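# Seat the grey arch's pegs into the stand's posts

## Task

Lower the grey arch onto the stand without forcing it, so the peg beneath each green end drops into its post's hole and each green end sits on top of its post. Neither arm nor hand may strike or press the stand hard, and the arch must not be shoved, yanked or rammed, or the task fails. The arch must stay seated on its own, so release it and move the grippers away at the end. Nothing may end up knocked or placed off the table.

## Robot and tools

Robot: two arms, left_arm and right_arm, each with six joints and a parallel two-finger gripper. The names are labels only and do not match the sides of any image. Loose objects may occasionally get a brief shove from outside.

World frame (used by every printed pose): origin on the table top midway between the arms, +x out across the table, +z up, and left_arm sits toward +y. Positions are in metres, orientations are quaternions in w,x,y,z order, velocities in m/s and rad/s. The printed hand position can be off from the real one, more so when the arm is stretched far.

Gripper geometry: fingers point along the gripper's +z axis and open and close along its y axis. end_effector_position is the point between the pads when closed. Closed fingertips extend about 33 mm past it, fully open ones about 9 mm. Closing pushes the tips roughly 24 mm farther from the arm, so keep that clearance above surfaces.

Tool execute_actions, argument actions: a list holding one item or nothing. An empty list only reports the current state. An item with rows is a motion: rows is a list of 1 to 15 rows, steps (1 to 15, default 15) is how many 1/30 s control steps it lasts; each row is used for one step and the final row repeats to fill the rest. An item with only steps (up to 300) is a wait that ends that many steps after the previous result, with reply time counted in. Optional pictures (true/false) controls whether camera images come back; by default they do. A refused call moves nothing.

Each row is a single flat list of 18 numbers covering both arms, even if one arm is idle: left_arm's six joint targets, then its gripper position, force_limit, speed; then the same nine for right_arm. Joint targets are absolute angles in radians in the same form as the Joint positions line, in order waist, shoulder, elbow, forearm roll, wrist pitch, wrist roll. Stated ranges: elbow -2.792 to 2.792, all others -6.283 to 6.283; true ends may differ by up to 0.010. A target beyond a range end by more than 0.010 and farther out than the current angle is refused; a target past the real end is clipped there and the result prints "joint sent to its limit" (possibly referring to an earlier move). No such line does not prove there is more room.

Gripper numbers, each in [-1, 1], are absolute settings, not offsets. position: +1 fully open (140 mm), pads touch near -0.8, -1 closes until blocked. force_limit: grip force on parts up to 40 mm wide, about 14 N at -1, 60 N at 0, 107 N at +1. speed: pad gap rate, about 30 mm/s at -1, 140 at 0, 250 at +1. To leave a gripper unchanged, repeat its previous three values; a 0 is a real command.

Motion limits: joint targets advance at most 2.09 rad/s (waist, shoulder), 3.14 (elbow), 3.93 (the three wrist joints), with 0.3 s to accelerate, and all joints of an arm are timed to arrive together. Each step the target is held within a lead of the measured angle: 0.456 rad for waist and shoulder, 0.683 for elbow, 0.854 for the wrist joints. If the targets would place the gripper over 70 mm from where it is, they are scaled back toward the current angles. So large moves take several calls. Between calls the arms keep heading to the last row sent until motion has basically stopped or a step was HELD; after that only a new action moves them farther. Fingers already moving keep going.

Result lines: the state line left_arm: … | right_arm: … gives each gripper's pose and velocities. Joint positions and Joint velocities list each arm's joints in column order. object_status: 0 moving, 1 blocked while opening, 2 blocked while closing (a grip), 3 reached the requested position or pads met (a thin item might still be held). Confirm a grasp by seeing 2. position_measured is in counts, 3 fully open to 230 pads touching, not linear in mm. Stopped fingers stay put until a new position (a change of 0.01 or more) or until the object slips or yields. To squeeze harder while at 2, raise force_limit and switch position between -1 and -0.98. "joint command not followed" means a clearance check altered or blocked joint targets; HELD marks steps whose row was partly or fully not sent. MOTOR HOT warns a motor is overheating from holding load; OVER-TEMPERATURE FAULT means that arm is braked until cooled.

Faults: if contact torque on a joint hits its limit (waist and shoulder 299, elbow 140, wrist joints 39.6 N m, held weight included), or any outside force on the arm, tool or load reaches 144 N, that arm halts for 10 seconds, drops the rest of the call, and goes limp against the contact. Avoid arm-to-arm collisions and pressing; they can end the scene.

Tool zoom_image: camera is cam_left_wrist or cam_right_wrist; region is [x0, y0, x1, y1] in pixels of that camera's latest 504x504 image, top-left origin, at most 504 by 504. Returns an enlarged view.

Tool show_instructions: no arguments; displays the scene's reference images. Tool finished_scene: argument scene (the current scene number); ends and grades it irreversibly. Answering without any tool call also ends things.

Cameras are wrist-mounted, each posed from its own arm's joint readings, with pinhole-plus-radial calibration given at the start; expect small errors in focal length, principal point and pose.

Good practice: approach and lower slowly, grip with moderate force, align pegs over holes before descending, let the arch settle under its own weight, then open and lift clear. Avoid drops, hard contact with the stand, and anything falling off the table.

Each tool is called as name([rows], argument=value, ...), one row to a line, values as JSON.

Reference images:

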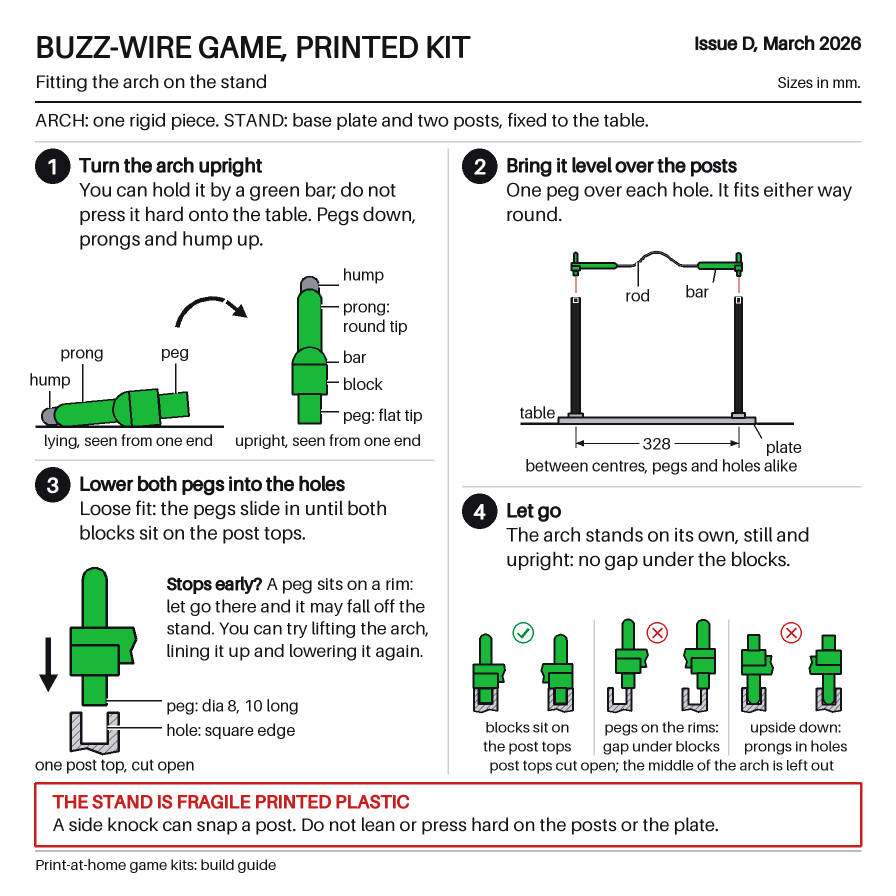

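## Session

I'll start by looking at the current state.

execute_actions(actions=[])

Scene clock: 0.00 s of 4600.00 s.
left_arm: end_effector_position=(+0.5820, +0.0667, +0.2137) position_measured=3 object_status=3 end_effector_quat_wxyz=(+0.573, +0.325, +0.743, +0.120) end_effector_velocity=(-0.000, -0.000, +0.000) end_effector_angular_velocity=(-0.000, -0.000, -0.001) | right_arm: end_effector_position=(+0.4839, -0.9889, +0.1839) position_measured=3 object_status=3 end_effector_quat_wxyz=(+0.517, -0.049, +0.850, -0.089) end_effector_velocity=(-0.000, +0.000, -0.000) end_effector_angular_velocity=(-0.000, +0.000, +0.000)
Joint positions: left_arm=[-1.032  0.142  2.358  1.907  0.938  2.828] | right_arm=[-0.926  0.13   2.33   1.704  0.849  2.119]
Joint velocities: left_arm=[-0.    -0.001 -0.     0.    -0.     0.   ] | right_arm=[-0. -0.  0.  0. -0. -0.]

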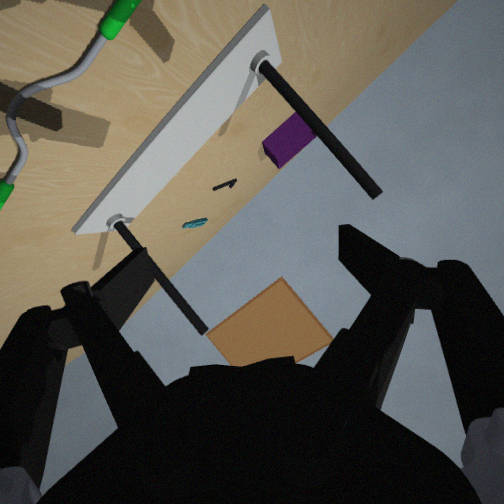

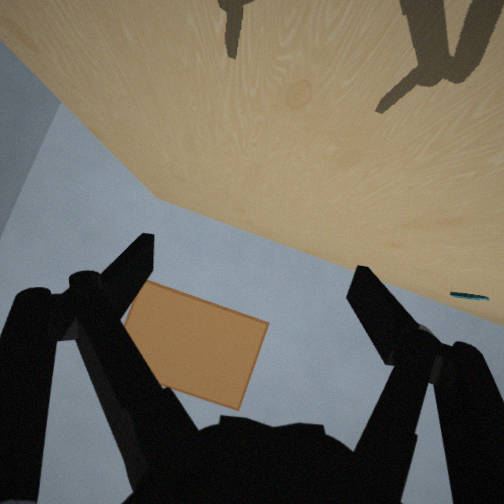

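execute_actions([
  {"rows": [[-0.745,0.374,1.559,0.0,1.209,2.420,1,0,0,-0.926,0.13,2.33,1.704,0.849,2.119,1,0,0]], "steps": 15},
], pictures=false)

execute_actions([
  {"steps": 45},
])

Scene clock: 120.50 s of 4600.00 s.
left_arm: end_effector_position=(+0.7240, +0.0970, +0.2500) position_measured=3 object_status=3 end_effector_quat_wxyz=(+0.399, -0.380, +0.834, +0.037) end_effector_velocity=(-0.219, -0.168, -0.307) end_effector_angular_velocity=(-2.607, +1.652, +2.702) | right_arm: end_effector_position=(+0.4836, -0.9889, +0.1834) position_measured=3 object_status=3 end_effector_quat_wxyz=(+0.517, -0.049, +0.850, -0.088) end_effector_velocity=(+0.001, -0.001, +0.001) end_effector_angular_velocity=(-0.002, -0.001, -0.000)
Joint positions: left_arm=[-0.809  0.322  1.742  0.922  1.148  2.511] | right_arm=[-0.926  0.13   2.33   1.704  0.849  2.119]
Joint velocities: left_arm=[ 0.42   0.339 -1.203 -3.394  0.391 -0.589] | right_arm=[ 0.     0.    -0.003 -0.    -0.     0.   ]
Steps of this call (steps 1 to 90: nothing new was sent; then 117.00 s passed at rest; steps 91 to 105: all 15 steps of this action). Readings (joint positions | what the end effector reports):
91: left_arm=[-1.032 0.142 2.358 1.906 0.938 2.828] | right_arm=[-0.926 0.130 2.330 1.704 0.849 2.119] | left_arm position_measured=3 object_status=3 | right_arm position_measured=3 object_status=3
92: left_arm=[-1.029 0.144 2.352 1.898 0.940 2.824] | right_arm=[-0.926 0.130 2.330 1.704 0.849 2.119] | left_arm position_measured=3 object_status=3 | right_arm position_measured=3 object_status=3
94: left_arm=[-1.009 0.160 2.304 1.838 0.959 2.795] | right_arm=[-0.926 0.130 2.330 1.704 0.849 2.119] | left_arm position_measured=3 object_status=3 | right_arm position_measured=3 object_status=3
98: left_arm=[-0.946 0.212 2.135 1.626 1.019 2.705] | right_arm=[-0.926 0.130 2.330 1.704 0.849 2.119] | left_arm position_measured=3 object_status=3 | right_arm position_measured=3 object_status=3
105: the state above

Scene clock: 122.00 s of 4600.00 s.
left_arm: end_effector_position=(+0.5846, -0.0400, +0.1990) position_measured=3 object_status=3 end_effector_quat_wxyz=(-0.000, +0.660, -0.751, -0.000) end_effector_velocity=(+0.000, +0.000, -0.000) end_effector_angular_velocity=(+0.001, +0.000, -0.000) | right_arm: end_effector_position=(+0.4836, -0.9889, +0.1834) position_measured=3 object_status=3 end_effector_quat_wxyz=(+0.517, -0.049, +0.850, -0.088) end_effector_velocity=(-0.000, +0.001, -0.000) end_effector_angular_velocity=(+0.000, +0.000, +0.000)
Joint positions: left_arm=[-0.745  0.374  1.559  0.     1.209  2.42 ] | right_arm=[-0.926  0.13   2.33   1.704  0.849  2.119]
Joint velocities: left_arm=[0.    0.001 0.    0.    0.    0.   ] | right_arm=[ 0.    -0.001  0.001 -0.    -0.    -0.   ]
Steps of this call (steps 1 to 30: the robot went on to your last target; steps 31 to 45: nothing new was sent). Readings (joint positions | what the end effector reports):
1: left_arm=[-0.797 0.332 1.707 0.814 1.160 2.494] | right_arm=[-0.926 0.130 2.330 1.704 0.849 2.119] | left_arm position_measured=3 object_status=3 | right_arm position_measured=3 object_status=3
2: left_arm=[-0.789 0.338 1.684 0.721 1.167 2.483] | right_arm=[-0.926 0.130 2.330 1.704 0.849 2.119] | left_arm position_measured=3 object_status=3 | right_arm position_measured=3 object_status=3
4: left_arm=[-0.779 0.346 1.657 0.571 1.177 2.469] | right_arm=[-0.926 0.130 2.330 1.704 0.849 2.119] | left_arm position_measured=3 object_status=3 | right_arm position_measured=3 object_status=3
8: left_arm=[-0.763 0.360 1.610 0.297 1.192 2.445] | right_arm=[-0.926 0.130 2.330 1.704 0.849 2.119] | left_arm position_measured=3 object_status=3 | right_arm position_measured=3 object_status=3
45: the state above
All arms were judged still, so your last target was given up. Only a new action makes them travel on or press farther. Fingers that are still opening or closing keep moving.
camera_calibration (this result's frames):
cam_left_wrist: T_world_to_cam=[[-0.969209, 0.24341, 0.0372127, 0.562427], [0.241531, 0.910354, 0.336033, -0.165324], [0.0479171, 0.334674, -0.941115, 0.35688], [0, 0, 0, 1]] pos_world=[0.56794, -0.105836, 0.37049]
cam_right_wrist: T_world_to_cam=[[-0.0904286, 0.935351, -0.341967, 1.0311], [0.0711741, 0.348565, 0.934578, 0.154891], [0.993356, 0.0601734, -0.098093, -0.212975], [0, 0, 0, 1]] pos_world=[0.293777, -1.00562, 0.186954]

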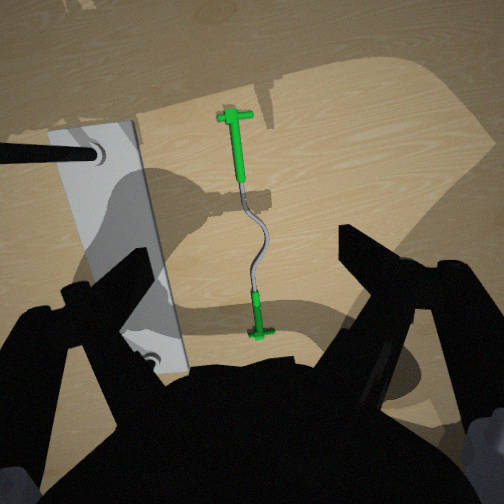

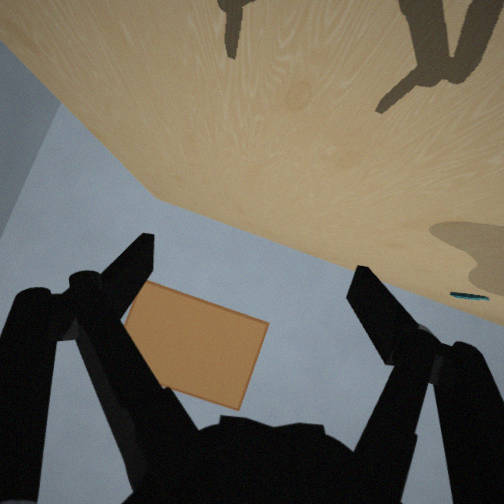

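zoom_image(camera="cam_left_wrist", region=[190, 90, 290, 200])

Region (190, 90, 290, 200) of cam_left_wrist's 504x504 image, scaled by 4.582, with more detail than that image has; it fills the left 458 columns of this view, and the rest is white.

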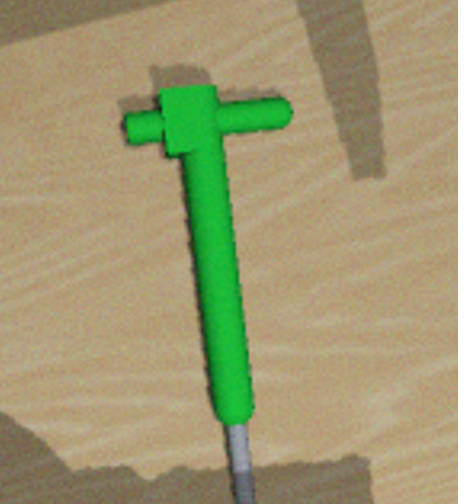

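execute_actions([
  {"rows": [[-0.8176,0.5017,1.5592,0.0,1.0807,2.344,1,0,0,-0.926,0.13,2.33,1.704,0.849,2.119,1,0,0]], "steps": 15},
], pictures=false)

execute_actions([
  {"steps": 15},
])

Scene clock: 147.93 s of 4600.00 s.
left_arm: end_effector_position=(+0.5694, -0.1100, +0.1004) position_measured=3 object_status=3 end_effector_quat_wxyz=(+0.000, +0.661, -0.750, -0.000) end_effector_velocity=(+0.001, -0.000, -0.000) end_effector_angular_velocity=(-0.001, -0.002, -0.000) | right_arm: end_effector_position=(+0.4836, -0.9889, +0.1834) position_measured=3 object_status=3 end_effector_quat_wxyz=(+0.517, -0.049, +0.850, -0.088) end_effector_velocity=(-0.000, +0.001, +0.000) end_effector_angular_velocity=(+0.001, -0.001, +0.001)
Joint positions: left_arm=[-0.818  0.502  1.559 -0.     1.081  2.344] | right_arm=[-0.926  0.13   2.33   1.704  0.849  2.119]
Joint velocities: left_arm=[ 0.     0.    -0.     0.002 -0.002 -0.001] | right_arm=[ 0.    -0.001  0.001  0.     0.002  0.   ]
Steps of this call (steps 1 to 90: nothing new was sent; then 22.43 s passed at rest; steps 91 to 105: all 15 steps of this action). Readings (joint positions | what the end effector reports):
91: left_arm=[-0.745 0.374 1.559 -0.000 1.209 2.420] | right_arm=[-0.926 0.130 2.330 1.704 0.849 2.119] | left_arm position_measured=3 object_status=3 | right_arm position_measured=3 object_status=3
92: left_arm=[-0.747 0.378 1.559 -0.000 1.205 2.417] | right_arm=[-0.926 0.130 2.330 1.704 0.849 2.119] | left_arm position_measured=3 object_status=3 | right_arm position_measured=3 object_status=3
94: left_arm=[-0.765 0.410 1.558 -0.000 1.173 2.398] | right_arm=[-0.926 0.130 2.330 1.704 0.849 2.119] | left_arm position_measured=3 object_status=3 | right_arm position_measured=3 object_status=3
98: left_arm=[-0.810 0.489 1.559 -0.000 1.094 2.352] | right_arm=[-0.926 0.130 2.330 1.704 0.849 2.119] | left_arm position_measured=3 object_status=3 | right_arm position_measured=3 object_status=3
105: the state above

Scene clock: 148.43 s of 4600.00 s.
left_arm: end_effector_position=(+0.5695, -0.1101, +0.1005) position_measured=3 object_status=3 end_effector_quat_wxyz=(+0.000, +0.661, -0.750, +0.000) end_effector_velocity=(+0.001, +0.000, -0.001) end_effector_angular_velocity=(+0.001, -0.002, -0.002) | right_arm: end_effector_position=(+0.4836, -0.9889, +0.1834) position_measured=3 object_status=3 end_effector_quat_wxyz=(+0.517, -0.049, +0.850, -0.088) end_effector_velocity=(-0.001, +0.000, -0.000) end_effector_angular_velocity=(-0.000, +0.001, -0.001)
Joint positions: left_arm=[-0.818  0.502  1.559 -0.     1.081  2.344] | right_arm=[-0.926  0.13   2.33   1.704  0.849  2.119]
Joint velocities: left_arm=[ 0.     0.001 -0.     0.003 -0.002  0.   ] | right_arm=[ 0.    -0.001  0.001  0.    -0.001 -0.   ]
Steps of this call (steps 1 to 15: the robot went on to your last target). Readings (joint positions | what the end effector reports):
1: left_arm=[-0.818 0.502 1.559 -0.000 1.081 2.344] | right_arm=[-0.926 0.130 2.330 1.704 0.849 2.119] | left_arm position_measured=3 object_status=3 | right_arm position_measured=3 object_status=3
2: left_arm=[-0.818 0.502 1.559 -0.000 1.081 2.344] | right_arm=[-0.926 0.130 2.330 1.704 0.849 2.119] | left_arm position_measured=3 object_status=3 | right_arm position_measured=3 object_status=3
4: left_arm=[-0.818 0.502 1.559 -0.000 1.081 2.344] | right_arm=[-0.926 0.130 2.330 1.704 0.849 2.119] | left_arm position_measured=3 object_status=3 | right_arm position_measured=3 object_status=3
8: left_arm=[-0.818 0.502 1.559 -0.000 1.081 2.344] | right_arm=[-0.926 0.130 2.330 1.704 0.849 2.119] | left_arm position_measured=3 object_status=3 | right_arm position_measured=3 object_status=3
15: the state above
All arms were judged still, so your last target was given up. Only a new action makes them travel on or press farther. Fingers that are still opening or closing keep moving.
camera_calibration (this result's frames):
cam_left_wrist: T_world_to_cam=[[-0.970052, 0.24007, 0.0369418, 0.568652], [0.23832, 0.911322, 0.335702, -0.0628317], [0.0469263, 0.334453, -0.941243, 0.288824], [0, 0, 0, 1]] pos_world=[0.553043, -0.175855, 0.27194]
cam_right_wrist: T_world_to_cam=[[-0.0904287, 0.935351, -0.341967, 1.0311], [0.0711739, 0.348565, 0.934578, 0.154891], [0.993356, 0.0601736, -0.0980929, -0.212975], [0, 0, 0, 1]] pos_world=[0.293777, -1.00562, 0.186954]

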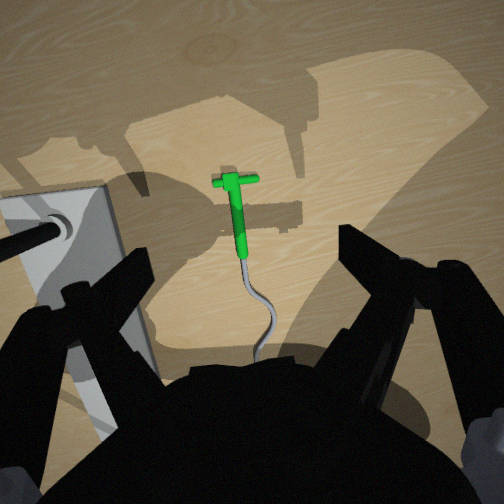

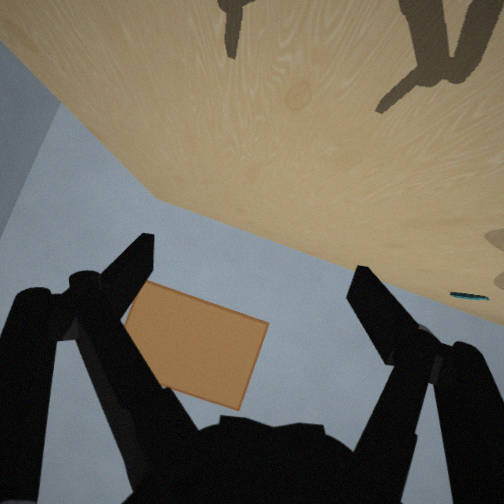

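execute_actions([
  {"rows": [[-0.8146,0.5555,1.5995,0.0,0.9867,2.347,1,0,0,-0.926,0.13,2.33,1.704,0.849,2.119,1,0,0]], "steps": 15},
])

Scene clock: 158.00 s of 4600.00 s.
left_arm: end_effector_position=(+0.5725, -0.1099, +0.0384) position_measured=3 object_status=3 end_effector_quat_wxyz=(-0.000, +0.661, -0.750, -0.000) end_effector_velocity=(+0.000, -0.001, +0.000) end_effector_angular_velocity=(-0.001, -0.000, -0.000) | right_arm: end_effector_position=(+0.4836, -0.9889, +0.1834) position_measured=3 object_status=3 end_effector_quat_wxyz=(+0.517, -0.049, +0.850, -0.088) end_effector_velocity=(+0.000, -0.000, +0.000) end_effector_angular_velocity=(+0.001, -0.001, +0.000)
Joint positions: left_arm=[-0.815  0.556  1.6    0.     0.987  2.347] | right_arm=[-0.926  0.13   2.33   1.704  0.849  2.119]
Joint velocities: left_arm=[ 0.     0.    -0.001 -0.    -0.001  0.   ] | right_arm=[ 0.     0.001 -0.001  0.     0.001  0.   ]
Steps of this call (steps 1 to 90: nothing new was sent; then 6.07 s passed at rest; steps 91 to 105: all 15 steps of this action). Readings (joint positions | what the end effector reports):
91: left_arm=[-0.818 0.502 1.559 0.000 1.080 2.344] | right_arm=[-0.926 0.130 2.330 1.704 0.849 2.119] | left_arm position_measured=3 object_status=3 | right_arm position_measured=3 object_status=3
92: left_arm=[-0.817 0.506 1.561 0.000 1.072 2.344] | right_arm=[-0.926 0.130 2.330 1.704 0.849 2.119] | left_arm position_measured=3 object_status=3 | right_arm position_measured=3 object_status=3
94: left_arm=[-0.816 0.535 1.584 0.000 1.021 2.345] | right_arm=[-0.926 0.130 2.330 1.704 0.849 2.119] | left_arm position_measured=3 object_status=3 | right_arm position_measured=3 object_status=3
98: left_arm=[-0.815 0.556 1.600 0.000 0.987 2.347] | right_arm=[-0.926 0.130 2.330 1.704 0.849 2.119] | left_arm position_measured=3 object_status=3 | right_arm position_measured=3 object_status=3
105: the state above
camera_calibration (this result's frames):
cam_left_wrist: T_world_to_cam=[[-0.970034, 0.240138, 0.0369737, 0.573827], [0.23838, 0.911198, 0.335996, -0.042895], [0.0469951, 0.334741, -0.941137, 0.230204], [0, 0, 0, 1]] pos_world=[0.556038, -0.175771, 0.20985]
cam_right_wrist: T_world_to_cam=[[-0.0904287, 0.935351, -0.341967, 1.0311], [0.071174, 0.348565, 0.934578, 0.154891], [0.993356, 0.0601736, -0.0980929, -0.212975], [0, 0, 0, 1]] pos_world=[0.293777, -1.00562, 0.186954]

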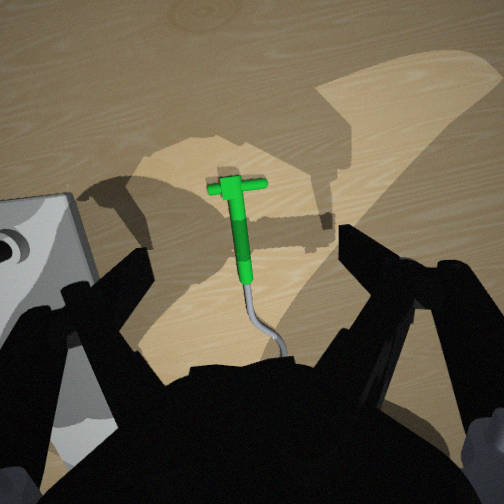

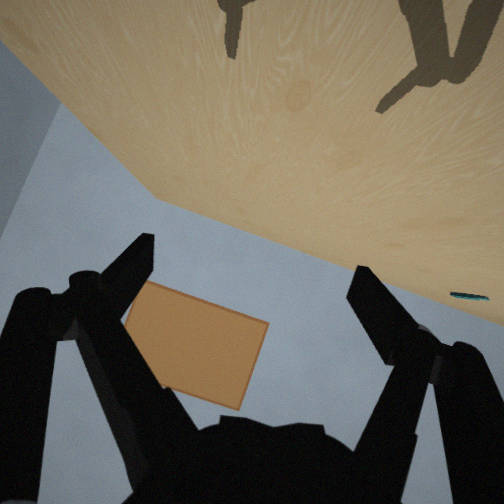

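execute_actions([
  {"rows": [[-0.8146,0.5555,1.5995,0.0,0.9867,2.347,-1,0,0,-0.926,0.13,2.33,1.704,0.849,2.119,1,0,0]], "steps": 15},
], pictures=false)

execute_actions([
  {"steps": 25},
])

Scene clock: 161.30 s of 4600.00 s.
left_arm: end_effector_position=(+0.5726, -0.1100, +0.0384) position_measured=105 object_status=0 end_effector_quat_wxyz=(-0.000, +0.661, -0.750, -0.000) end_effector_velocity=(+0.001, -0.000, +0.001) end_effector_angular_velocity=(-0.001, -0.002, -0.001) | right_arm: end_effector_position=(+0.4836, -0.9889, +0.1834) position_measured=3 object_status=3 end_effector_quat_wxyz=(+0.517, -0.049, +0.850, -0.088) end_effector_velocity=(+0.000, -0.000, +0.001) end_effector_angular_velocity=(-0.001, -0.001, +0.000)
Joint positions: left_arm=[-0.815  0.555  1.599 -0.     0.987  2.347] | right_arm=[-0.926  0.13   2.33   1.704  0.849  2.119]
Joint velocities: left_arm=[-0.    -0.001 -0.     0.001 -0.001 -0.   ] | right_arm=[-0.    -0.    -0.001 -0.001  0.001  0.001]
Steps of this call (steps 1 to 15: the robot went on to your last target; steps 16 to 84: nothing new was sent; steps 85 to 99: all 15 steps of this action). Readings (joint positions | what the end effector reports):
85: left_arm=[-0.815 0.555 1.599 -0.000 0.987 2.347] | right_arm=[-0.926 0.130 2.330 1.704 0.849 2.119] | left_arm position_measured=3 object_status=0 | right_arm position_measured=3 object_status=3
86: left_arm=[-0.815 0.555 1.599 -0.000 0.987 2.347] | right_arm=[-0.926 0.130 2.330 1.704 0.849 2.119] | left_arm position_measured=6 object_status=0 | right_arm position_measured=3 object_status=3
88: left_arm=[-0.815 0.555 1.599 -0.000 0.987 2.347] | right_arm=[-0.926 0.130 2.330 1.704 0.849 2.119] | left_arm position_measured=22 object_status=0 | right_arm position_measured=3 object_status=3
92: left_arm=[-0.815 0.555 1.599 -0.000 0.987 2.347] | right_arm=[-0.926 0.130 2.330 1.704 0.849 2.119] | left_arm position_measured=52 object_status=0 | right_arm position_measured=3 object_status=3
99: the state above

Scene clock: 162.13 s of 4600.00 s.
left_arm: end_effector_position=(+0.5726, -0.1100, +0.0385) position_measured=218 object_status=2 end_effector_quat_wxyz=(+0.000, +0.661, -0.750, +0.000) end_effector_velocity=(-0.000, -0.000, +0.000) end_effector_angular_velocity=(-0.000, +0.001, +0.001) | right_arm: end_effector_position=(+0.4836, -0.9889, +0.1834) position_measured=3 object_status=3 end_effector_quat_wxyz=(+0.517, -0.049, +0.850, -0.088) end_effector_velocity=(+0.000, -0.001, +0.002) end_effector_angular_velocity=(-0.004, -0.001, -0.000)
Joint positions: left_arm=[-0.815  0.555  1.599 -0.     0.987  2.347] | right_arm=[-0.926  0.13   2.33   1.704  0.849  2.119]
Joint velocities: left_arm=[-0.    -0.     0.    -0.001  0.001 -0.   ] | right_arm=[-0.    -0.002 -0.002 -0.001 -0.001 -0.   ]
Steps of this call (steps 1 to 15: the robot went on to your last target; steps 16 to 25: nothing new was sent). Readings (joint positions | what the end effector reports):
1: left_arm=[-0.815 0.555 1.599 -0.000 0.987 2.347] | right_arm=[-0.926 0.130 2.330 1.704 0.849 2.119] | left_arm position_measured=113 object_status=0 | right_arm position_measured=3 object_status=3
2: left_arm=[-0.815 0.555 1.599 -0.000 0.987 2.347] | right_arm=[-0.926 0.130 2.330 1.704 0.849 2.119] | left_arm position_measured=120 object_status=0 | right_arm position_measured=3 object_status=3
4: left_arm=[-0.815 0.555 1.599 -0.000 0.987 2.347] | right_arm=[-0.926 0.130 2.330 1.704 0.849 2.119] | left_arm position_measured=136 object_status=0 | right_arm position_measured=3 object_status=3
8: left_arm=[-0.815 0.555 1.599 -0.000 0.987 2.347] | right_arm=[-0.926 0.130 2.330 1.704 0.849 2.119] | left_arm position_measured=166 object_status=0 | right_arm position_measured=3 object_status=3
25: the state above
All arms were judged still, so your last target was given up. Only a new action makes them travel on or press farther. Fingers that are still opening or closing keep moving.
camera_calibration (this result's frames):
cam_left_wrist: T_world_to_cam=[[-0.970042, 0.240124, 0.0368757, 0.573873], [0.238343, 0.911276, 0.335812, -0.042805], [0.0470325, 0.33454, -0.941207, 0.230299], [0, 0, 0, 1]] pos_world=[0.556052, -0.175838, 0.209972]
cam_right_wrist: T_world_to_cam=[[-0.0904287, 0.935351, -0.341966, 1.0311], [0.071174, 0.348565, 0.934578, 0.15489], [0.993356, 0.0601735, -0.098093, -0.212975], [0, 0, 0, 1]] pos_world=[0.293777, -1.00562, 0.186954]

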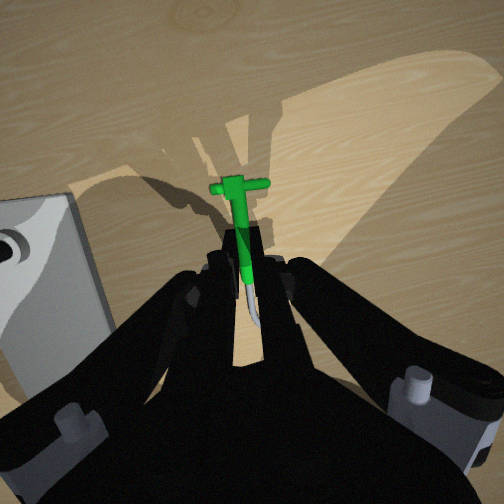

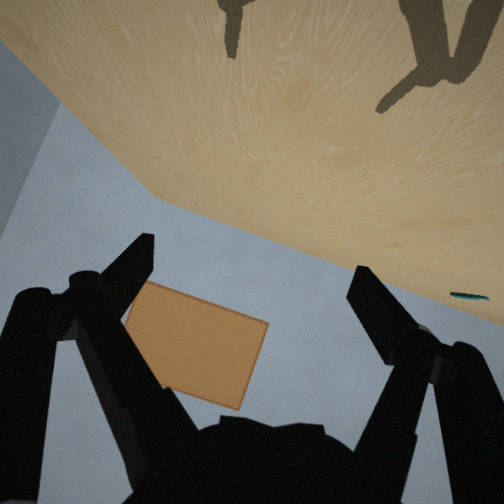

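execute_actions([
  {"rows": [[-0.8146,0.542,1.587,0.0,1.0126,2.347,-1,0,0,-0.926,0.13,2.33,1.704,0.849,2.119,1,0,0],[-0.8146,0.542,1.587,0.0,1.0126,2.347,-1,0,0,-0.926,0.13,2.33,1.704,0.849,2.119,1,0,0],[-0.8146,0.542,1.587,0.0,1.0126,2.347,-1,0,0,-0.926,0.13,2.33,1.704,0.849,2.119,1,0,0],[-0.8146,0.542,1.587,0.0,1.0126,2.347,-1,0,0,-0.926,0.13,2.33,1.704,0.849,2.119,1,0,0],[-0.8146,0.529,1.575,0.0,1.038,2.347,-1,0,0,-0.926,0.13,2.33,1.704,0.849,2.119,1,0,0],[-0.8146,0.529,1.575,0.0,1.038,2.347,-1,0,0,-0.926,0.13,2.33,1.704,0.849,2.119,1,0,0],[-0.8146,0.516,1.563,0.0,1.063,2.347,-1,0,0,-0.926,0.13,2.33,1.704,0.849,2.119,1,0,0],[-0.8146,0.516,1.563,0.0,1.063,2.347,-1,0,0,-0.926,0.13,2.33,1.704,0.849,2.119,1,0,0],[-0.8146,0.503,1.551,0.0,1.088,2.347,-1,0,0,-0.926,0.13,2.33,1.704,0.849,2.119,1,0,0],[-0.8146,0.503,1.551,0.0,1.088,2.347,-1,0,0,-0.926,0.13,2.33,1.704,0.849,2.119,1,0,0],[-0.8146,0.490,1.5385,0.0,1.113,2.347,-1,0,0,-0.926,0.13,2.33,1.704,0.849,2.119,1,0,0]], "steps": 15},
])

Scene clock: 171.10 s of 4600.00 s.
left_arm: end_effector_position=(+0.5727, -0.1103, +0.1204) position_measured=218 object_status=2 end_effector_quat_wxyz=(+0.000, +0.661, -0.750, +0.000) end_effector_velocity=(-0.002, +0.003, -0.007) end_effector_angular_velocity=(+0.010, +0.009, +0.000) | right_arm: end_effector_position=(+0.4836, -0.9889, +0.1834) position_measured=3 object_status=3 end_effector_quat_wxyz=(+0.517, -0.049, +0.850, -0.088) end_effector_velocity=(+0.000, -0.000, +0.001) end_effector_angular_velocity=(-0.002, -0.001, +0.001)
Joint positions: left_arm=[-0.815  0.49   1.538 -0.     1.113  2.347] | right_arm=[-0.926  0.13   2.33   1.704  0.849  2.119]
Joint velocities: left_arm=[ 0.     0.006  0.004 -0.001  0.004  0.   ] | right_arm=[ 0.    -0.001 -0.001 -0.     0.    -0.   ]
Steps of this call (steps 1 to 90: nothing new was sent; then 5.47 s passed at rest; steps 91 to 105: all 15 steps of this action). Readings (joint positions | what the end effector reports):
91: left_arm=[-0.815 0.555 1.599 -0.000 0.987 2.347] | right_arm=[-0.926 0.130 2.330 1.704 0.849 2.119] | left_arm position_measured=218 object_status=2 | right_arm position_measured=3 object_status=3
92: left_arm=[-0.815 0.553 1.597 -0.000 0.994 2.347] | right_arm=[-0.926 0.130 2.330 1.704 0.849 2.119] | left_arm position_measured=218 object_status=2 | right_arm position_measured=3 object_status=3
94: left_arm=[-0.815 0.542 1.587 -0.000 1.012 2.347] | right_arm=[-0.926 0.130 2.330 1.704 0.849 2.119] | left_arm position_measured=218 object_status=2 | right_arm position_measured=3 object_status=3
98: left_arm=[-0.815 0.524 1.571 -0.000 1.048 2.347] | right_arm=[-0.926 0.130 2.330 1.704 0.849 2.119] | left_arm position_measured=218 object_status=2 | right_arm position_measured=3 object_status=3
105: the state above
camera_calibration (this result's frames):
cam_left_wrist: T_world_to_cam=[[-0.970048, 0.240206, 0.036165, 0.571167], [0.23821, 0.911512, 0.335264, -0.0699182], [0.0475675, 0.333837, -0.94143, 0.307131], [0, 0, 0, 1]] pos_world=[0.556105, -0.175998, 0.291928]
cam_right_wrist: T_world_to_cam=[[-0.0904287, 0.935351, -0.341967, 1.0311], [0.0711741, 0.348565, 0.934578, 0.154891], [0.993356, 0.0601736, -0.098093, -0.212975], [0, 0, 0, 1]] pos_world=[0.293777, -1.00562, 0.186954]

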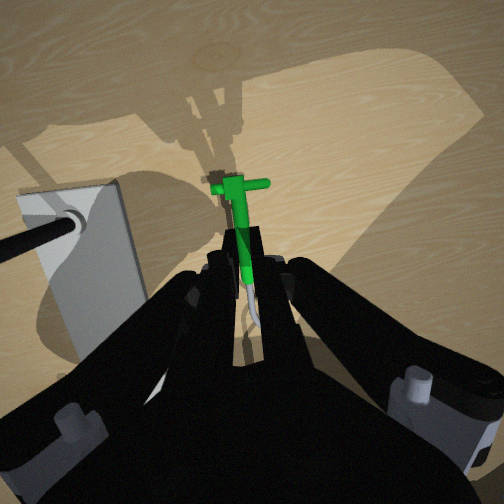

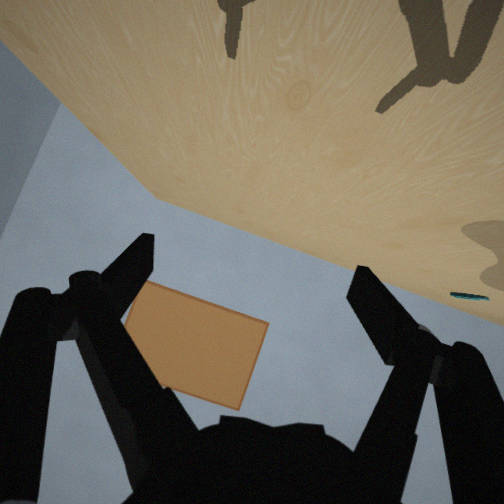

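execute_actions([
  {"rows": [[-0.854,0.367,1.730,0.51,1.111,2.728,-1,0,0,-0.926,0.13,2.33,1.704,0.849,2.119,1,0,0],[-0.854,0.367,1.730,0.51,1.111,2.728,-1,0,0,-0.926,0.13,2.33,1.704,0.849,2.119,1,0,0],[-0.854,0.367,1.730,0.51,1.111,2.728,-1,0,0,-0.926,0.13,2.33,1.704,0.849,2.119,1,0,0],[-0.854,0.367,1.730,0.51,1.111,2.728,-1,0,0,-0.926,0.13,2.33,1.704,0.849,2.119,1,0,0],[-0.854,0.367,1.730,0.51,1.111,2.728,-1,0,0,-0.926,0.13,2.33,1.704,0.849,2.119,1,0,0],[-0.854,0.367,1.730,0.51,1.111,2.728,-1,0,0,-0.926,0.13,2.33,1.704,0.849,2.119,1,0,0],[-0.854,0.367,1.730,0.51,1.111,2.728,-1,0,0,-0.926,0.13,2.33,1.704,0.849,2.119,1,0,0],[-0.854,0.367,1.730,0.51,1.111,2.728,-1,0,0,-0.926,0.13,2.33,1.704,0.849,2.119,1,0,0],[-0.893,0.243,1.921,1.019,1.108,3.108,-1,0,0,-0.926,0.13,2.33,1.704,0.849,2.119,1,0,0]], "steps": 15},
], pictures=false)

execute_actions([
  {"rows": [[-0.933,0.120,2.112,1.529,1.106,3.489,-1,0,0,-0.926,0.13,2.33,1.704,0.849,2.119,1,0,0],[-0.933,0.120,2.112,1.529,1.106,3.489,-1,0,0,-0.926,0.13,2.33,1.704,0.849,2.119,1,0,0],[-0.933,0.120,2.112,1.529,1.106,3.489,-1,0,0,-0.926,0.13,2.33,1.704,0.849,2.119,1,0,0],[-0.933,0.120,2.112,1.529,1.106,3.489,-1,0,0,-0.926,0.13,2.33,1.704,0.849,2.119,1,0,0],[-0.933,0.120,2.112,1.529,1.106,3.489,-1,0,0,-0.926,0.13,2.33,1.704,0.849,2.119,1,0,0],[-0.933,0.120,2.112,1.529,1.106,3.489,-1,0,0,-0.926,0.13,2.33,1.704,0.849,2.119,1,0,0],[-0.9718,-0.0032,2.3034,2.0385,1.1037,3.8698,-1,0,0,-0.926,0.13,2.33,1.704,0.849,2.119,1,0,0]], "steps": 15},
], pictures=false)

execute_actions([
  {"steps": 30},
])

Scene clock: 199.73 s of 4600.00 s.
left_arm: end_effector_position=(+0.6348, +0.0699, +0.1796) position_measured=218 object_status=2 end_effector_quat_wxyz=(+0.296, -0.231, +0.922, +0.094) end_effector_velocity=(+0.174, +0.322, +0.291) end_effector_angular_velocity=(+1.813, -0.769, -2.340) | right_arm: end_effector_position=(+0.4836, -0.9889, +0.1834) position_measured=3 object_status=3 end_effector_quat_wxyz=(+0.517, -0.049, +0.850, -0.088) end_effector_velocity=(-0.000, +0.001, -0.001) end_effector_angular_velocity=(+0.001, +0.000, +0.000)
Joint positions: left_arm=[-0.87   0.316  1.809  0.719  1.11   2.884] | right_arm=[-0.926  0.13   2.33   1.704  0.849  2.119]
Joint velocities: left_arm=[-0.151 -0.467  0.709  1.916 -0.032  1.443] | right_arm=[-0.    -0.     0.001 -0.     0.    -0.   ]
Steps of this call (steps 1 to 15: the robot went on to your last target; steps 16 to 90: nothing new was sent; then 25.13 s passed at rest; steps 91 to 105: all 15 steps of this action). Readings (joint positions | what the end effector reports):
91: left_arm=[-0.815 0.490 1.539 0.001 1.113 2.347] | right_arm=[-0.926 0.130 2.330 1.704 0.849 2.119] | left_arm position_measured=218 object_status=2 | right_arm position_measured=3 object_status=3
92: left_arm=[-0.815 0.488 1.542 0.009 1.113 2.354] | right_arm=[-0.926 0.130 2.330 1.704 0.849 2.119] | left_arm position_measured=218 object_status=2 | right_arm position_measured=3 object_status=3
94: left_arm=[-0.819 0.474 1.564 0.069 1.113 2.398] | right_arm=[-0.926 0.130 2.330 1.704 0.849 2.119] | left_arm position_measured=218 object_status=2 | right_arm position_measured=3 object_status=3
98: left_arm=[-0.837 0.419 1.648 0.293 1.112 2.566] | right_arm=[-0.926 0.130 2.330 1.704 0.849 2.119] | left_arm position_measured=218 object_status=2 | right_arm position_measured=3 object_status=3
105: the state above

Scene clock: 200.23 s of 4600.00 s.
left_arm: end_effector_position=(+0.6472, +0.1164, +0.3728) position_measured=218 object_status=2 end_effector_quat_wxyz=(+0.530, +0.457, +0.590, +0.403) end_effector_velocity=(-0.227, -0.146, +0.314) end_effector_angular_velocity=(+2.658, -1.305, -1.753) | right_arm: end_effector_position=(+0.4836, -0.9889, +0.1834) position_measured=3 object_status=3 end_effector_quat_wxyz=(+0.517, -0.049, +0.850, -0.088) end_effector_velocity=(+0.000, -0.000, -0.001) end_effector_angular_velocity=(+0.001, +0.001, -0.000)
Joint positions: left_arm=[-0.956  0.046  2.226  1.831  1.105  3.716] | right_arm=[-0.926  0.13   2.33   1.704  0.849  2.119]
Joint velocities: left_arm=[-0.166 -0.522  0.813  2.161 -0.01   1.61 ] | right_arm=[ 0.     0.001 -0.    -0.    -0.    -0.   ]
Steps of this call (steps 1 to 15: all 15 steps of this action). Readings (joint positions | what the end effector reports):
1: left_arm=[-0.875 0.300 1.833 0.785 1.109 2.933] | right_arm=[-0.926 0.130 2.330 1.704 0.849 2.119] | left_arm position_measured=218 object_status=2 | right_arm position_measured=3 object_status=3
2: left_arm=[-0.880 0.284 1.858 0.852 1.109 2.983] | right_arm=[-0.926 0.130 2.330 1.704 0.849 2.119] | left_arm position_measured=218 object_status=2 | right_arm position_measured=3 object_status=3
4: left_arm=[-0.891 0.250 1.910 0.991 1.108 3.087] | right_arm=[-0.926 0.130 2.330 1.704 0.849 2.119] | left_arm position_measured=218 object_status=2 | right_arm position_measured=3 object_status=3
8: left_arm=[-0.914 0.178 2.022 1.287 1.107 3.311] | right_arm=[-0.926 0.130 2.330 1.704 0.849 2.119] | left_arm position_measured=218 object_status=2 | right_arm position_measured=3 object_status=3
15: the state above

Scene clock: 201.23 s of 4600.00 s.
left_arm: end_effector_position=(+0.6200, +0.1000, +0.4000) position_measured=218 object_status=2 end_effector_quat_wxyz=(+0.537, +0.537, +0.460, +0.460) end_effector_velocity=(-0.000, -0.000, -0.000) end_effector_angular_velocity=(+0.001, +0.000, -0.001) | right_arm: end_effector_position=(+0.4836, -0.9889, +0.1834) position_measured=3 object_status=3 end_effector_quat_wxyz=(+0.517, -0.049, +0.850, -0.088) end_effector_velocity=(+0.000, +0.000, +0.000) end_effector_angular_velocity=(+0.000, -0.001, +0.001)
Joint positions: left_arm=[-0.972 -0.003  2.303  2.038  1.104  3.87 ] | right_arm=[-0.926  0.13   2.33   1.704  0.849  2.119]
Joint velocities: left_arm=[ 0.     0.     0.     0.001 -0.001  0.   ] | right_arm=[-0.     0.    -0.     0.     0.001 -0.   ]
Steps of this call (steps 1 to 30: the robot went on to your last target). Readings (joint positions | what the end effector reports):
1: left_arm=[-0.961 0.030 2.252 1.900 1.104 3.767] | right_arm=[-0.926 0.130 2.330 1.704 0.849 2.119] | left_arm position_measured=218 object_status=2 | right_arm position_measured=3 object_status=3
2: left_arm=[-0.965 0.017 2.273 1.955 1.104 3.808] | right_arm=[-0.926 0.130 2.330 1.704 0.849 2.119] | left_arm position_measured=218 object_status=2 | right_arm position_measured=3 object_status=3
4: left_arm=[-0.971 0.000 2.298 2.023 1.104 3.859] | right_arm=[-0.926 0.130 2.330 1.704 0.849 2.119] | left_arm position_measured=218 object_status=2 | right_arm position_measured=3 object_status=3
8: left_arm=[-0.972 -0.003 2.303 2.038 1.104 3.870] | right_arm=[-0.926 0.130 2.330 1.704 0.849 2.119] | left_arm position_measured=218 object_status=2 | right_arm position_measured=3 object_status=3
30: the state above
All arms were judged still, so your last target was given up. Only a new action makes them travel on or press farther. Fingers that are still opening or closing keep moving.
camera_calibration (this result's frames):
cam_left_wrist: T_world_to_cam=[[-0.0545157, -0.109983, 0.992437, -0.3587], [-0.475779, -0.87097, -0.122657, 0.437416], [0.877874, -0.478868, -0.00484618, -0.31027], [0, 0, 0, 1]] pos_world=[0.460936, 0.192947, 0.408135]
cam_right_wrist: T_world_to_cam=[[-0.0904287, 0.935351, -0.341967, 1.0311], [0.0711738, 0.348565, 0.934578, 0.154891], [0.993356, 0.0601736, -0.0980928, -0.212975], [0, 0, 0, 1]] pos_world=[0.293777, -1.00562, 0.186954]

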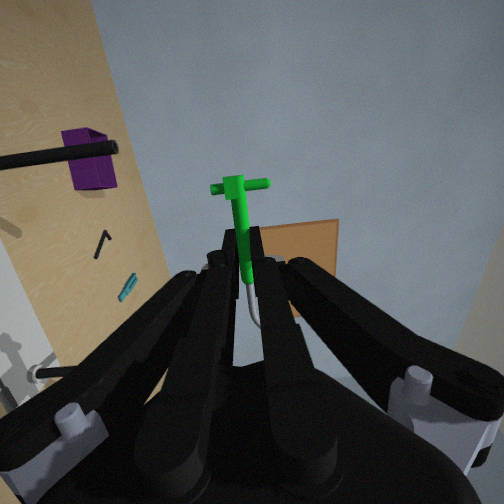

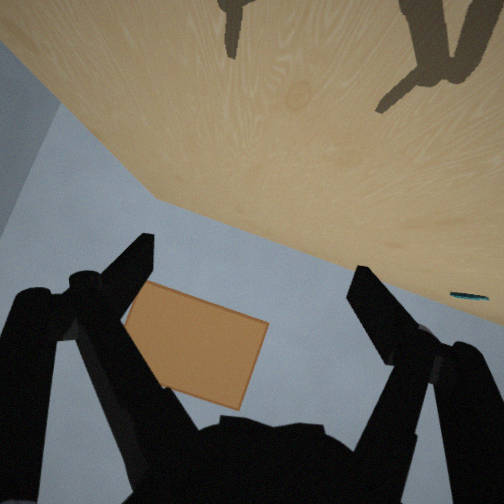

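execute_actions([
  {"rows": [[-0.9718,-0.0032,2.3034,2.0385,1.1037,3.8698,-1,0,0,0.1355,0.7075,1.8078,1.8036,1.7286,-0.7671,1,0,0]], "steps": 15},
], pictures=false)

execute_actions([
  {"steps": 40},
])

Scene clock: 240.17 s of 4600.00 s.
left_arm: end_effector_position=(+0.6200, +0.1000, +0.4000) position_measured=218 object_status=2 end_effector_quat_wxyz=(+0.537, +0.537, +0.460, +0.460) end_effector_velocity=(-0.000, -0.000, +0.000) end_effector_angular_velocity=(+0.000, -0.000, -0.000) | right_arm: end_effector_position=(+0.6860, -0.8528, +0.2459) position_measured=3 object_status=3 end_effector_quat_wxyz=(+0.658, -0.381, +0.645, -0.070) end_effector_velocity=(+0.338, +0.449, +0.056) end_effector_angular_velocity=(-0.791, -1.050, +1.262)
Joint positions: left_arm=[-0.972 -0.003  2.303  2.039  1.104  3.87 ] | right_arm=[-0.647  0.394  2.078  1.752  1.273  1.594]
Joint velocities: left_arm=[ 0.    -0.    -0.     0.001 -0.     0.   ] | right_arm=[ 0.703  0.527 -0.453  0.086  0.761 -1.31 ]
Steps of this call (steps 1 to 90: nothing new was sent; then 35.43 s passed at rest; steps 91 to 105: all 15 steps of this action). Readings (joint positions | what the end effector reports):
91: left_arm=[-0.972 -0.003 2.303 2.039 1.104 3.870] | right_arm=[-0.926 0.130 2.330 1.704 0.849 2.119] | left_arm position_measured=218 object_status=2 | right_arm position_measured=3 object_status=3
92: left_arm=[-0.972 -0.003 2.303 2.038 1.104 3.870] | right_arm=[-0.921 0.135 2.325 1.704 0.858 2.110] | left_arm position_measured=218 object_status=2 | right_arm position_measured=3 object_status=3
94: left_arm=[-0.972 -0.003 2.303 2.039 1.104 3.870] | right_arm=[-0.890 0.166 2.289 1.711 0.917 2.051] | left_arm position_measured=218 object_status=2 | right_arm position_measured=3 object_status=3
98: left_arm=[-0.972 -0.003 2.303 2.038 1.104 3.870] | right_arm=[-0.807 0.249 2.203 1.728 1.061 1.896] | left_arm position_measured=218 object_status=2 | right_arm position_measured=3 object_status=3
105: the state above

Scene clock: 241.50 s of 4600.00 s.
left_arm: end_effector_position=(+0.6200, +0.1000, +0.4000) position_measured=218 object_status=2 end_effector_quat_wxyz=(+0.537, +0.537, +0.460, +0.460) end_effector_velocity=(-0.000, -0.000, +0.000) end_effector_angular_velocity=(+0.000, -0.000, -0.001) | right_arm: end_effector_position=(+0.7341, -0.2605, +0.2575) position_measured=3 object_status=3 end_effector_quat_wxyz=(+0.574, -0.492, -0.358, -0.548) end_effector_velocity=(-0.016, +0.045, -0.002) end_effector_angular_velocity=(-0.025, -0.364, -0.025)
Joint positions: left_arm=[-0.972 -0.003  2.303  2.039  1.104  3.87 ] | right_arm=[ 0.134  0.707  1.808  1.804  1.728 -0.759]
Joint velocities: left_arm=[-0.    -0.     0.     0.001 -0.     0.   ] | right_arm=[ 0.06   0.021 -0.017  0.003  0.027 -0.377]
Steps of this call (steps 1 to 40: the robot went on to your last target). Readings (joint positions | what the end effector reports):
1: left_arm=[-0.972 -0.003 2.303 2.039 1.104 3.870] | right_arm=[-0.623 0.411 2.063 1.755 1.298 1.550] | left_arm position_measured=218 object_status=2 | right_arm position_measured=3 object_status=3
2: left_arm=[-0.972 -0.003 2.303 2.038 1.104 3.870] | right_arm=[-0.599 0.428 2.049 1.757 1.322 1.505] | left_arm position_measured=218 object_status=2 | right_arm position_measured=3 object_status=3
4: left_arm=[-0.972 -0.003 2.303 2.038 1.104 3.870] | right_arm=[-0.551 0.458 2.022 1.762 1.366 1.415] | left_arm position_measured=218 object_status=2 | right_arm position_measured=3 object_status=3
8: left_arm=[-0.972 -0.003 2.303 2.039 1.104 3.870] | right_arm=[-0.454 0.510 1.978 1.771 1.441 1.234] | left_arm position_measured=218 object_status=2 | right_arm position_measured=3 object_status=3
40: the state above
camera_calibration (this result's frames):
cam_left_wrist: T_world_to_cam=[[-0.0545156, -0.109984, 0.992437, -0.358699], [-0.475779, -0.87097, -0.122658, 0.437416], [0.877874, -0.478868, -0.00484681, -0.310269], [0, 0, 0, 1]] pos_world=[0.460936, 0.192947, 0.408135]
cam_right_wrist: T_world_to_cam=[[0.988573, -0.150581, -0.00697293, -0.763468], [-0.027847, -0.136965, -0.990184, 0.25584], [0.148148, 0.979064, -0.139593, 0.37209], [0, 0, 0, 1]] pos_world=[0.706744, -0.444222, 0.299946]

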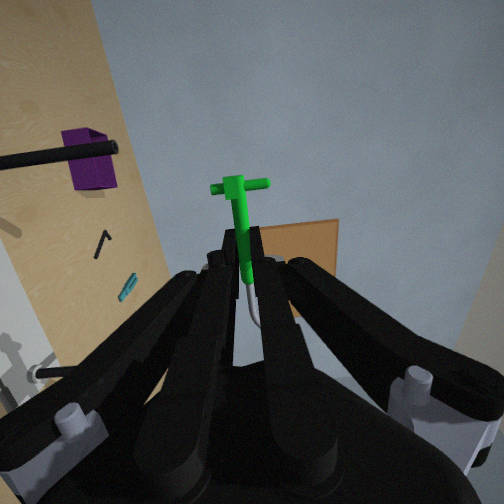

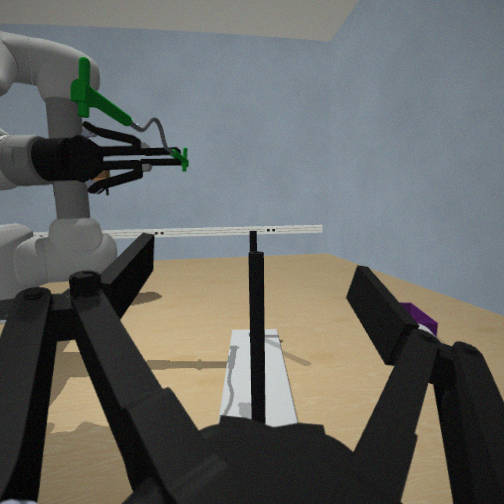

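zoom_image(camera="cam_right_wrist", region=[216, 210, 296, 290])

Region (216, 210, 296, 290) of cam_right_wrist's 504x504 image, scaled by 6.300, with more detail than that image has.

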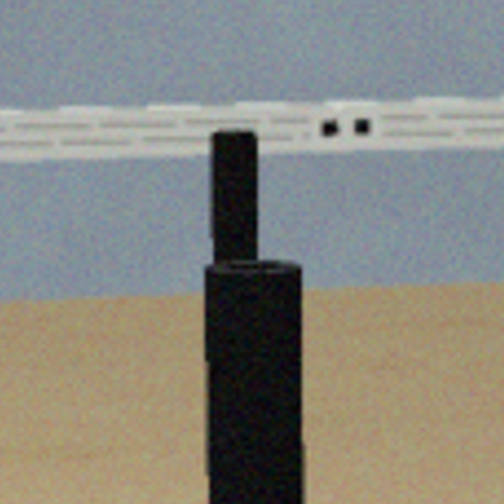

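execute_actions([
  {"rows": [[-0.8166,0.1106,2.2735,2.2243,1.0693,3.7205,-1,0,0,0.1355,0.7075,1.8078,1.8036,1.7286,-0.7671,1,0,0],[-0.8166,0.1106,2.2735,2.2243,1.0693,3.7205,-1,0,0,0.1355,0.7075,1.8078,1.8036,1.7286,-0.7671,1,0,0],[-0.8166,0.1106,2.2735,2.2243,1.0693,3.7205,-1,0,0,0.1355,0.7075,1.8078,1.8036,1.7286,-0.7671,1,0,0],[-0.8166,0.1106,2.2735,2.2243,1.0693,3.7205,-1,0,0,0.1355,0.7075,1.8078,1.8036,1.7286,-0.7671,1,0,0],[-0.8166,0.1106,2.2735,2.2243,1.0693,3.7205,-1,0,0,0.1355,0.7075,1.8078,1.8036,1.7286,-0.7671,1,0,0],[-0.6614,0.2244,2.2437,2.4101,1.0349,3.5713,-1,0,0,0.1355,0.7075,1.8078,1.8036,1.7286,-0.7671,1,0,0]], "steps": 15},
], pictures=false)

execute_actions([
  {"steps": 15},
])

Scene clock: 266.87 s of 4600.00 s.
left_arm: end_effector_position=(+0.7670, +0.1361, +0.3202) position_measured=218 object_status=2 end_effector_quat_wxyz=(+0.537, +0.537, +0.460, +0.460) end_effector_velocity=(+0.031, +0.016, -0.023) end_effector_angular_velocity=(+0.000, +0.012, -0.001) | right_arm: end_effector_position=(+0.7339, -0.2597, +0.2575) position_measured=3 object_status=3 end_effector_quat_wxyz=(+0.573, -0.490, -0.360, -0.550) end_effector_velocity=(+0.000, +0.000, -0.001) end_effector_angular_velocity=(+0.001, +0.001, +0.000)
Joint positions: left_arm=[-0.662  0.224  2.244  2.409  1.035  3.572] | right_arm=[ 0.136  0.707  1.808  1.804  1.729 -0.767]
Joint velocities: left_arm=[ 0.068  0.048 -0.013  0.081 -0.014 -0.063] | right_arm=[ 0.     0.002 -0.001  0.     0.    -0.   ]
Steps of this call (steps 1 to 30: the robot went on to your last target; steps 31 to 90: nothing new was sent; then 21.87 s passed at rest; steps 91 to 105: all 15 steps of this action). Readings (joint positions | what the end effector reports):
91: left_arm=[-0.972 -0.003 2.303 2.039 1.104 3.870] | right_arm=[0.136 0.707 1.808 1.804 1.729 -0.767] | left_arm position_measured=218 object_status=2 | right_arm position_measured=3 object_status=3
92: left_arm=[-0.967 -0.000 2.303 2.045 1.103 3.866] | right_arm=[0.136 0.708 1.808 1.804 1.729 -0.767] | left_arm position_measured=218 object_status=2 | right_arm position_measured=3 object_status=3
94: left_arm=[-0.936 0.023 2.297 2.082 1.096 3.835] | right_arm=[0.136 0.707 1.808 1.804 1.729 -0.767] | left_arm position_measured=218 object_status=2 | right_arm position_measured=3 object_status=3
98: left_arm=[-0.817 0.111 2.274 2.225 1.069 3.720] | right_arm=[0.136 0.708 1.808 1.804 1.729 -0.767] | left_arm position_measured=218 object_status=2 | right_arm position_measured=3 object_status=3
105: the state above

Scene clock: 267.37 s of 4600.00 s.
left_arm: end_effector_position=(+0.7674, +0.1361, +0.3200) position_measured=218 object_status=2 end_effector_quat_wxyz=(+0.537, +0.537, +0.460, +0.460) end_effector_velocity=(+0.000, +0.000, -0.001) end_effector_angular_velocity=(+0.000, +0.001, +0.001) | right_arm: end_effector_position=(+0.7339, -0.2597, +0.2575) position_measured=3 object_status=3 end_effector_quat_wxyz=(+0.573, -0.490, -0.360, -0.550) end_effector_velocity=(-0.000, +0.000, +0.000) end_effector_angular_velocity=(-0.000, -0.000, +0.000)
Joint positions: left_arm=[-0.661  0.224  2.244  2.41   1.035  3.571] | right_arm=[ 0.136  0.708  1.808  1.804  1.729 -0.767]
Joint velocities: left_arm=[ 0.     0.001 -0.    -0.001 -0.     0.   ] | right_arm=[ 0. -0. -0. -0. -0.  0.]
Steps of this call (steps 1 to 15: the robot went on to your last target). Readings (joint positions | what the end effector reports):
1: left_arm=[-0.662 0.224 2.244 2.410 1.035 3.572] | right_arm=[0.136 0.708 1.808 1.804 1.729 -0.767] | left_arm position_measured=218 object_status=2 | right_arm position_measured=3 object_status=3
2: left_arm=[-0.662 0.224 2.244 2.410 1.035 3.572] | right_arm=[0.136 0.707 1.808 1.804 1.729 -0.767] | left_arm position_measured=218 object_status=2 | right_arm position_measured=3 object_status=3
4: left_arm=[-0.662 0.224 2.244 2.410 1.035 3.571] | right_arm=[0.136 0.708 1.808 1.804 1.729 -0.767] | left_arm position_measured=218 object_status=2 | right_arm position_measured=3 object_status=3
8: left_arm=[-0.661 0.224 2.244 2.410 1.035 3.571] | right_arm=[0.136 0.708 1.808 1.804 1.729 -0.767] | left_arm position_measured=218 object_status=2 | right_arm position_measured=3 object_status=3
15: the state above
All arms were judged still, so your last target was given up. Only a new action makes them travel on or press farther. Fingers that are still opening or closing keep moving.
camera_calibration (this result's frames):
cam_left_wrist: T_world_to_cam=[[-0.0544557, -0.109918, 0.992448, -0.26738], [-0.475875, -0.87093, -0.122571, 0.529266], [0.877826, -0.478955, -0.00488014, -0.422738], [0, 0, 0, 1]] pos_world=[0.608395, 0.229091, 0.32817]
cam_right_wrist: T_world_to_cam=[[0.988493, -0.151265, 0.000559504, -0.765132], [-0.0204734, -0.137453, -0.990297, 0.250421], [0.149874, 0.97889, -0.138968, 0.369878], [0, 0, 0, 1]] pos_world=[0.706019, -0.443387, 0.29982]

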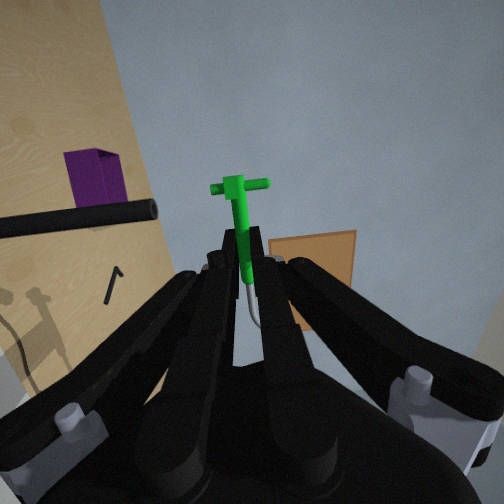

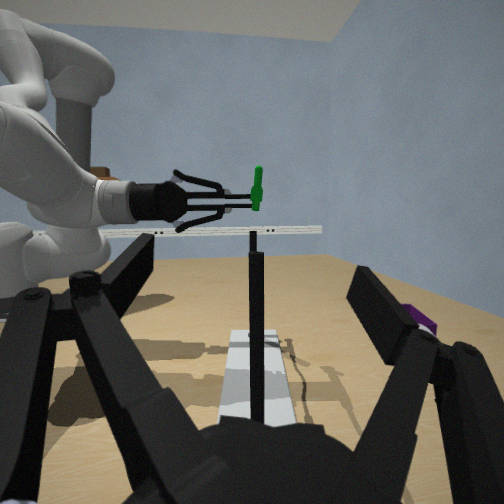

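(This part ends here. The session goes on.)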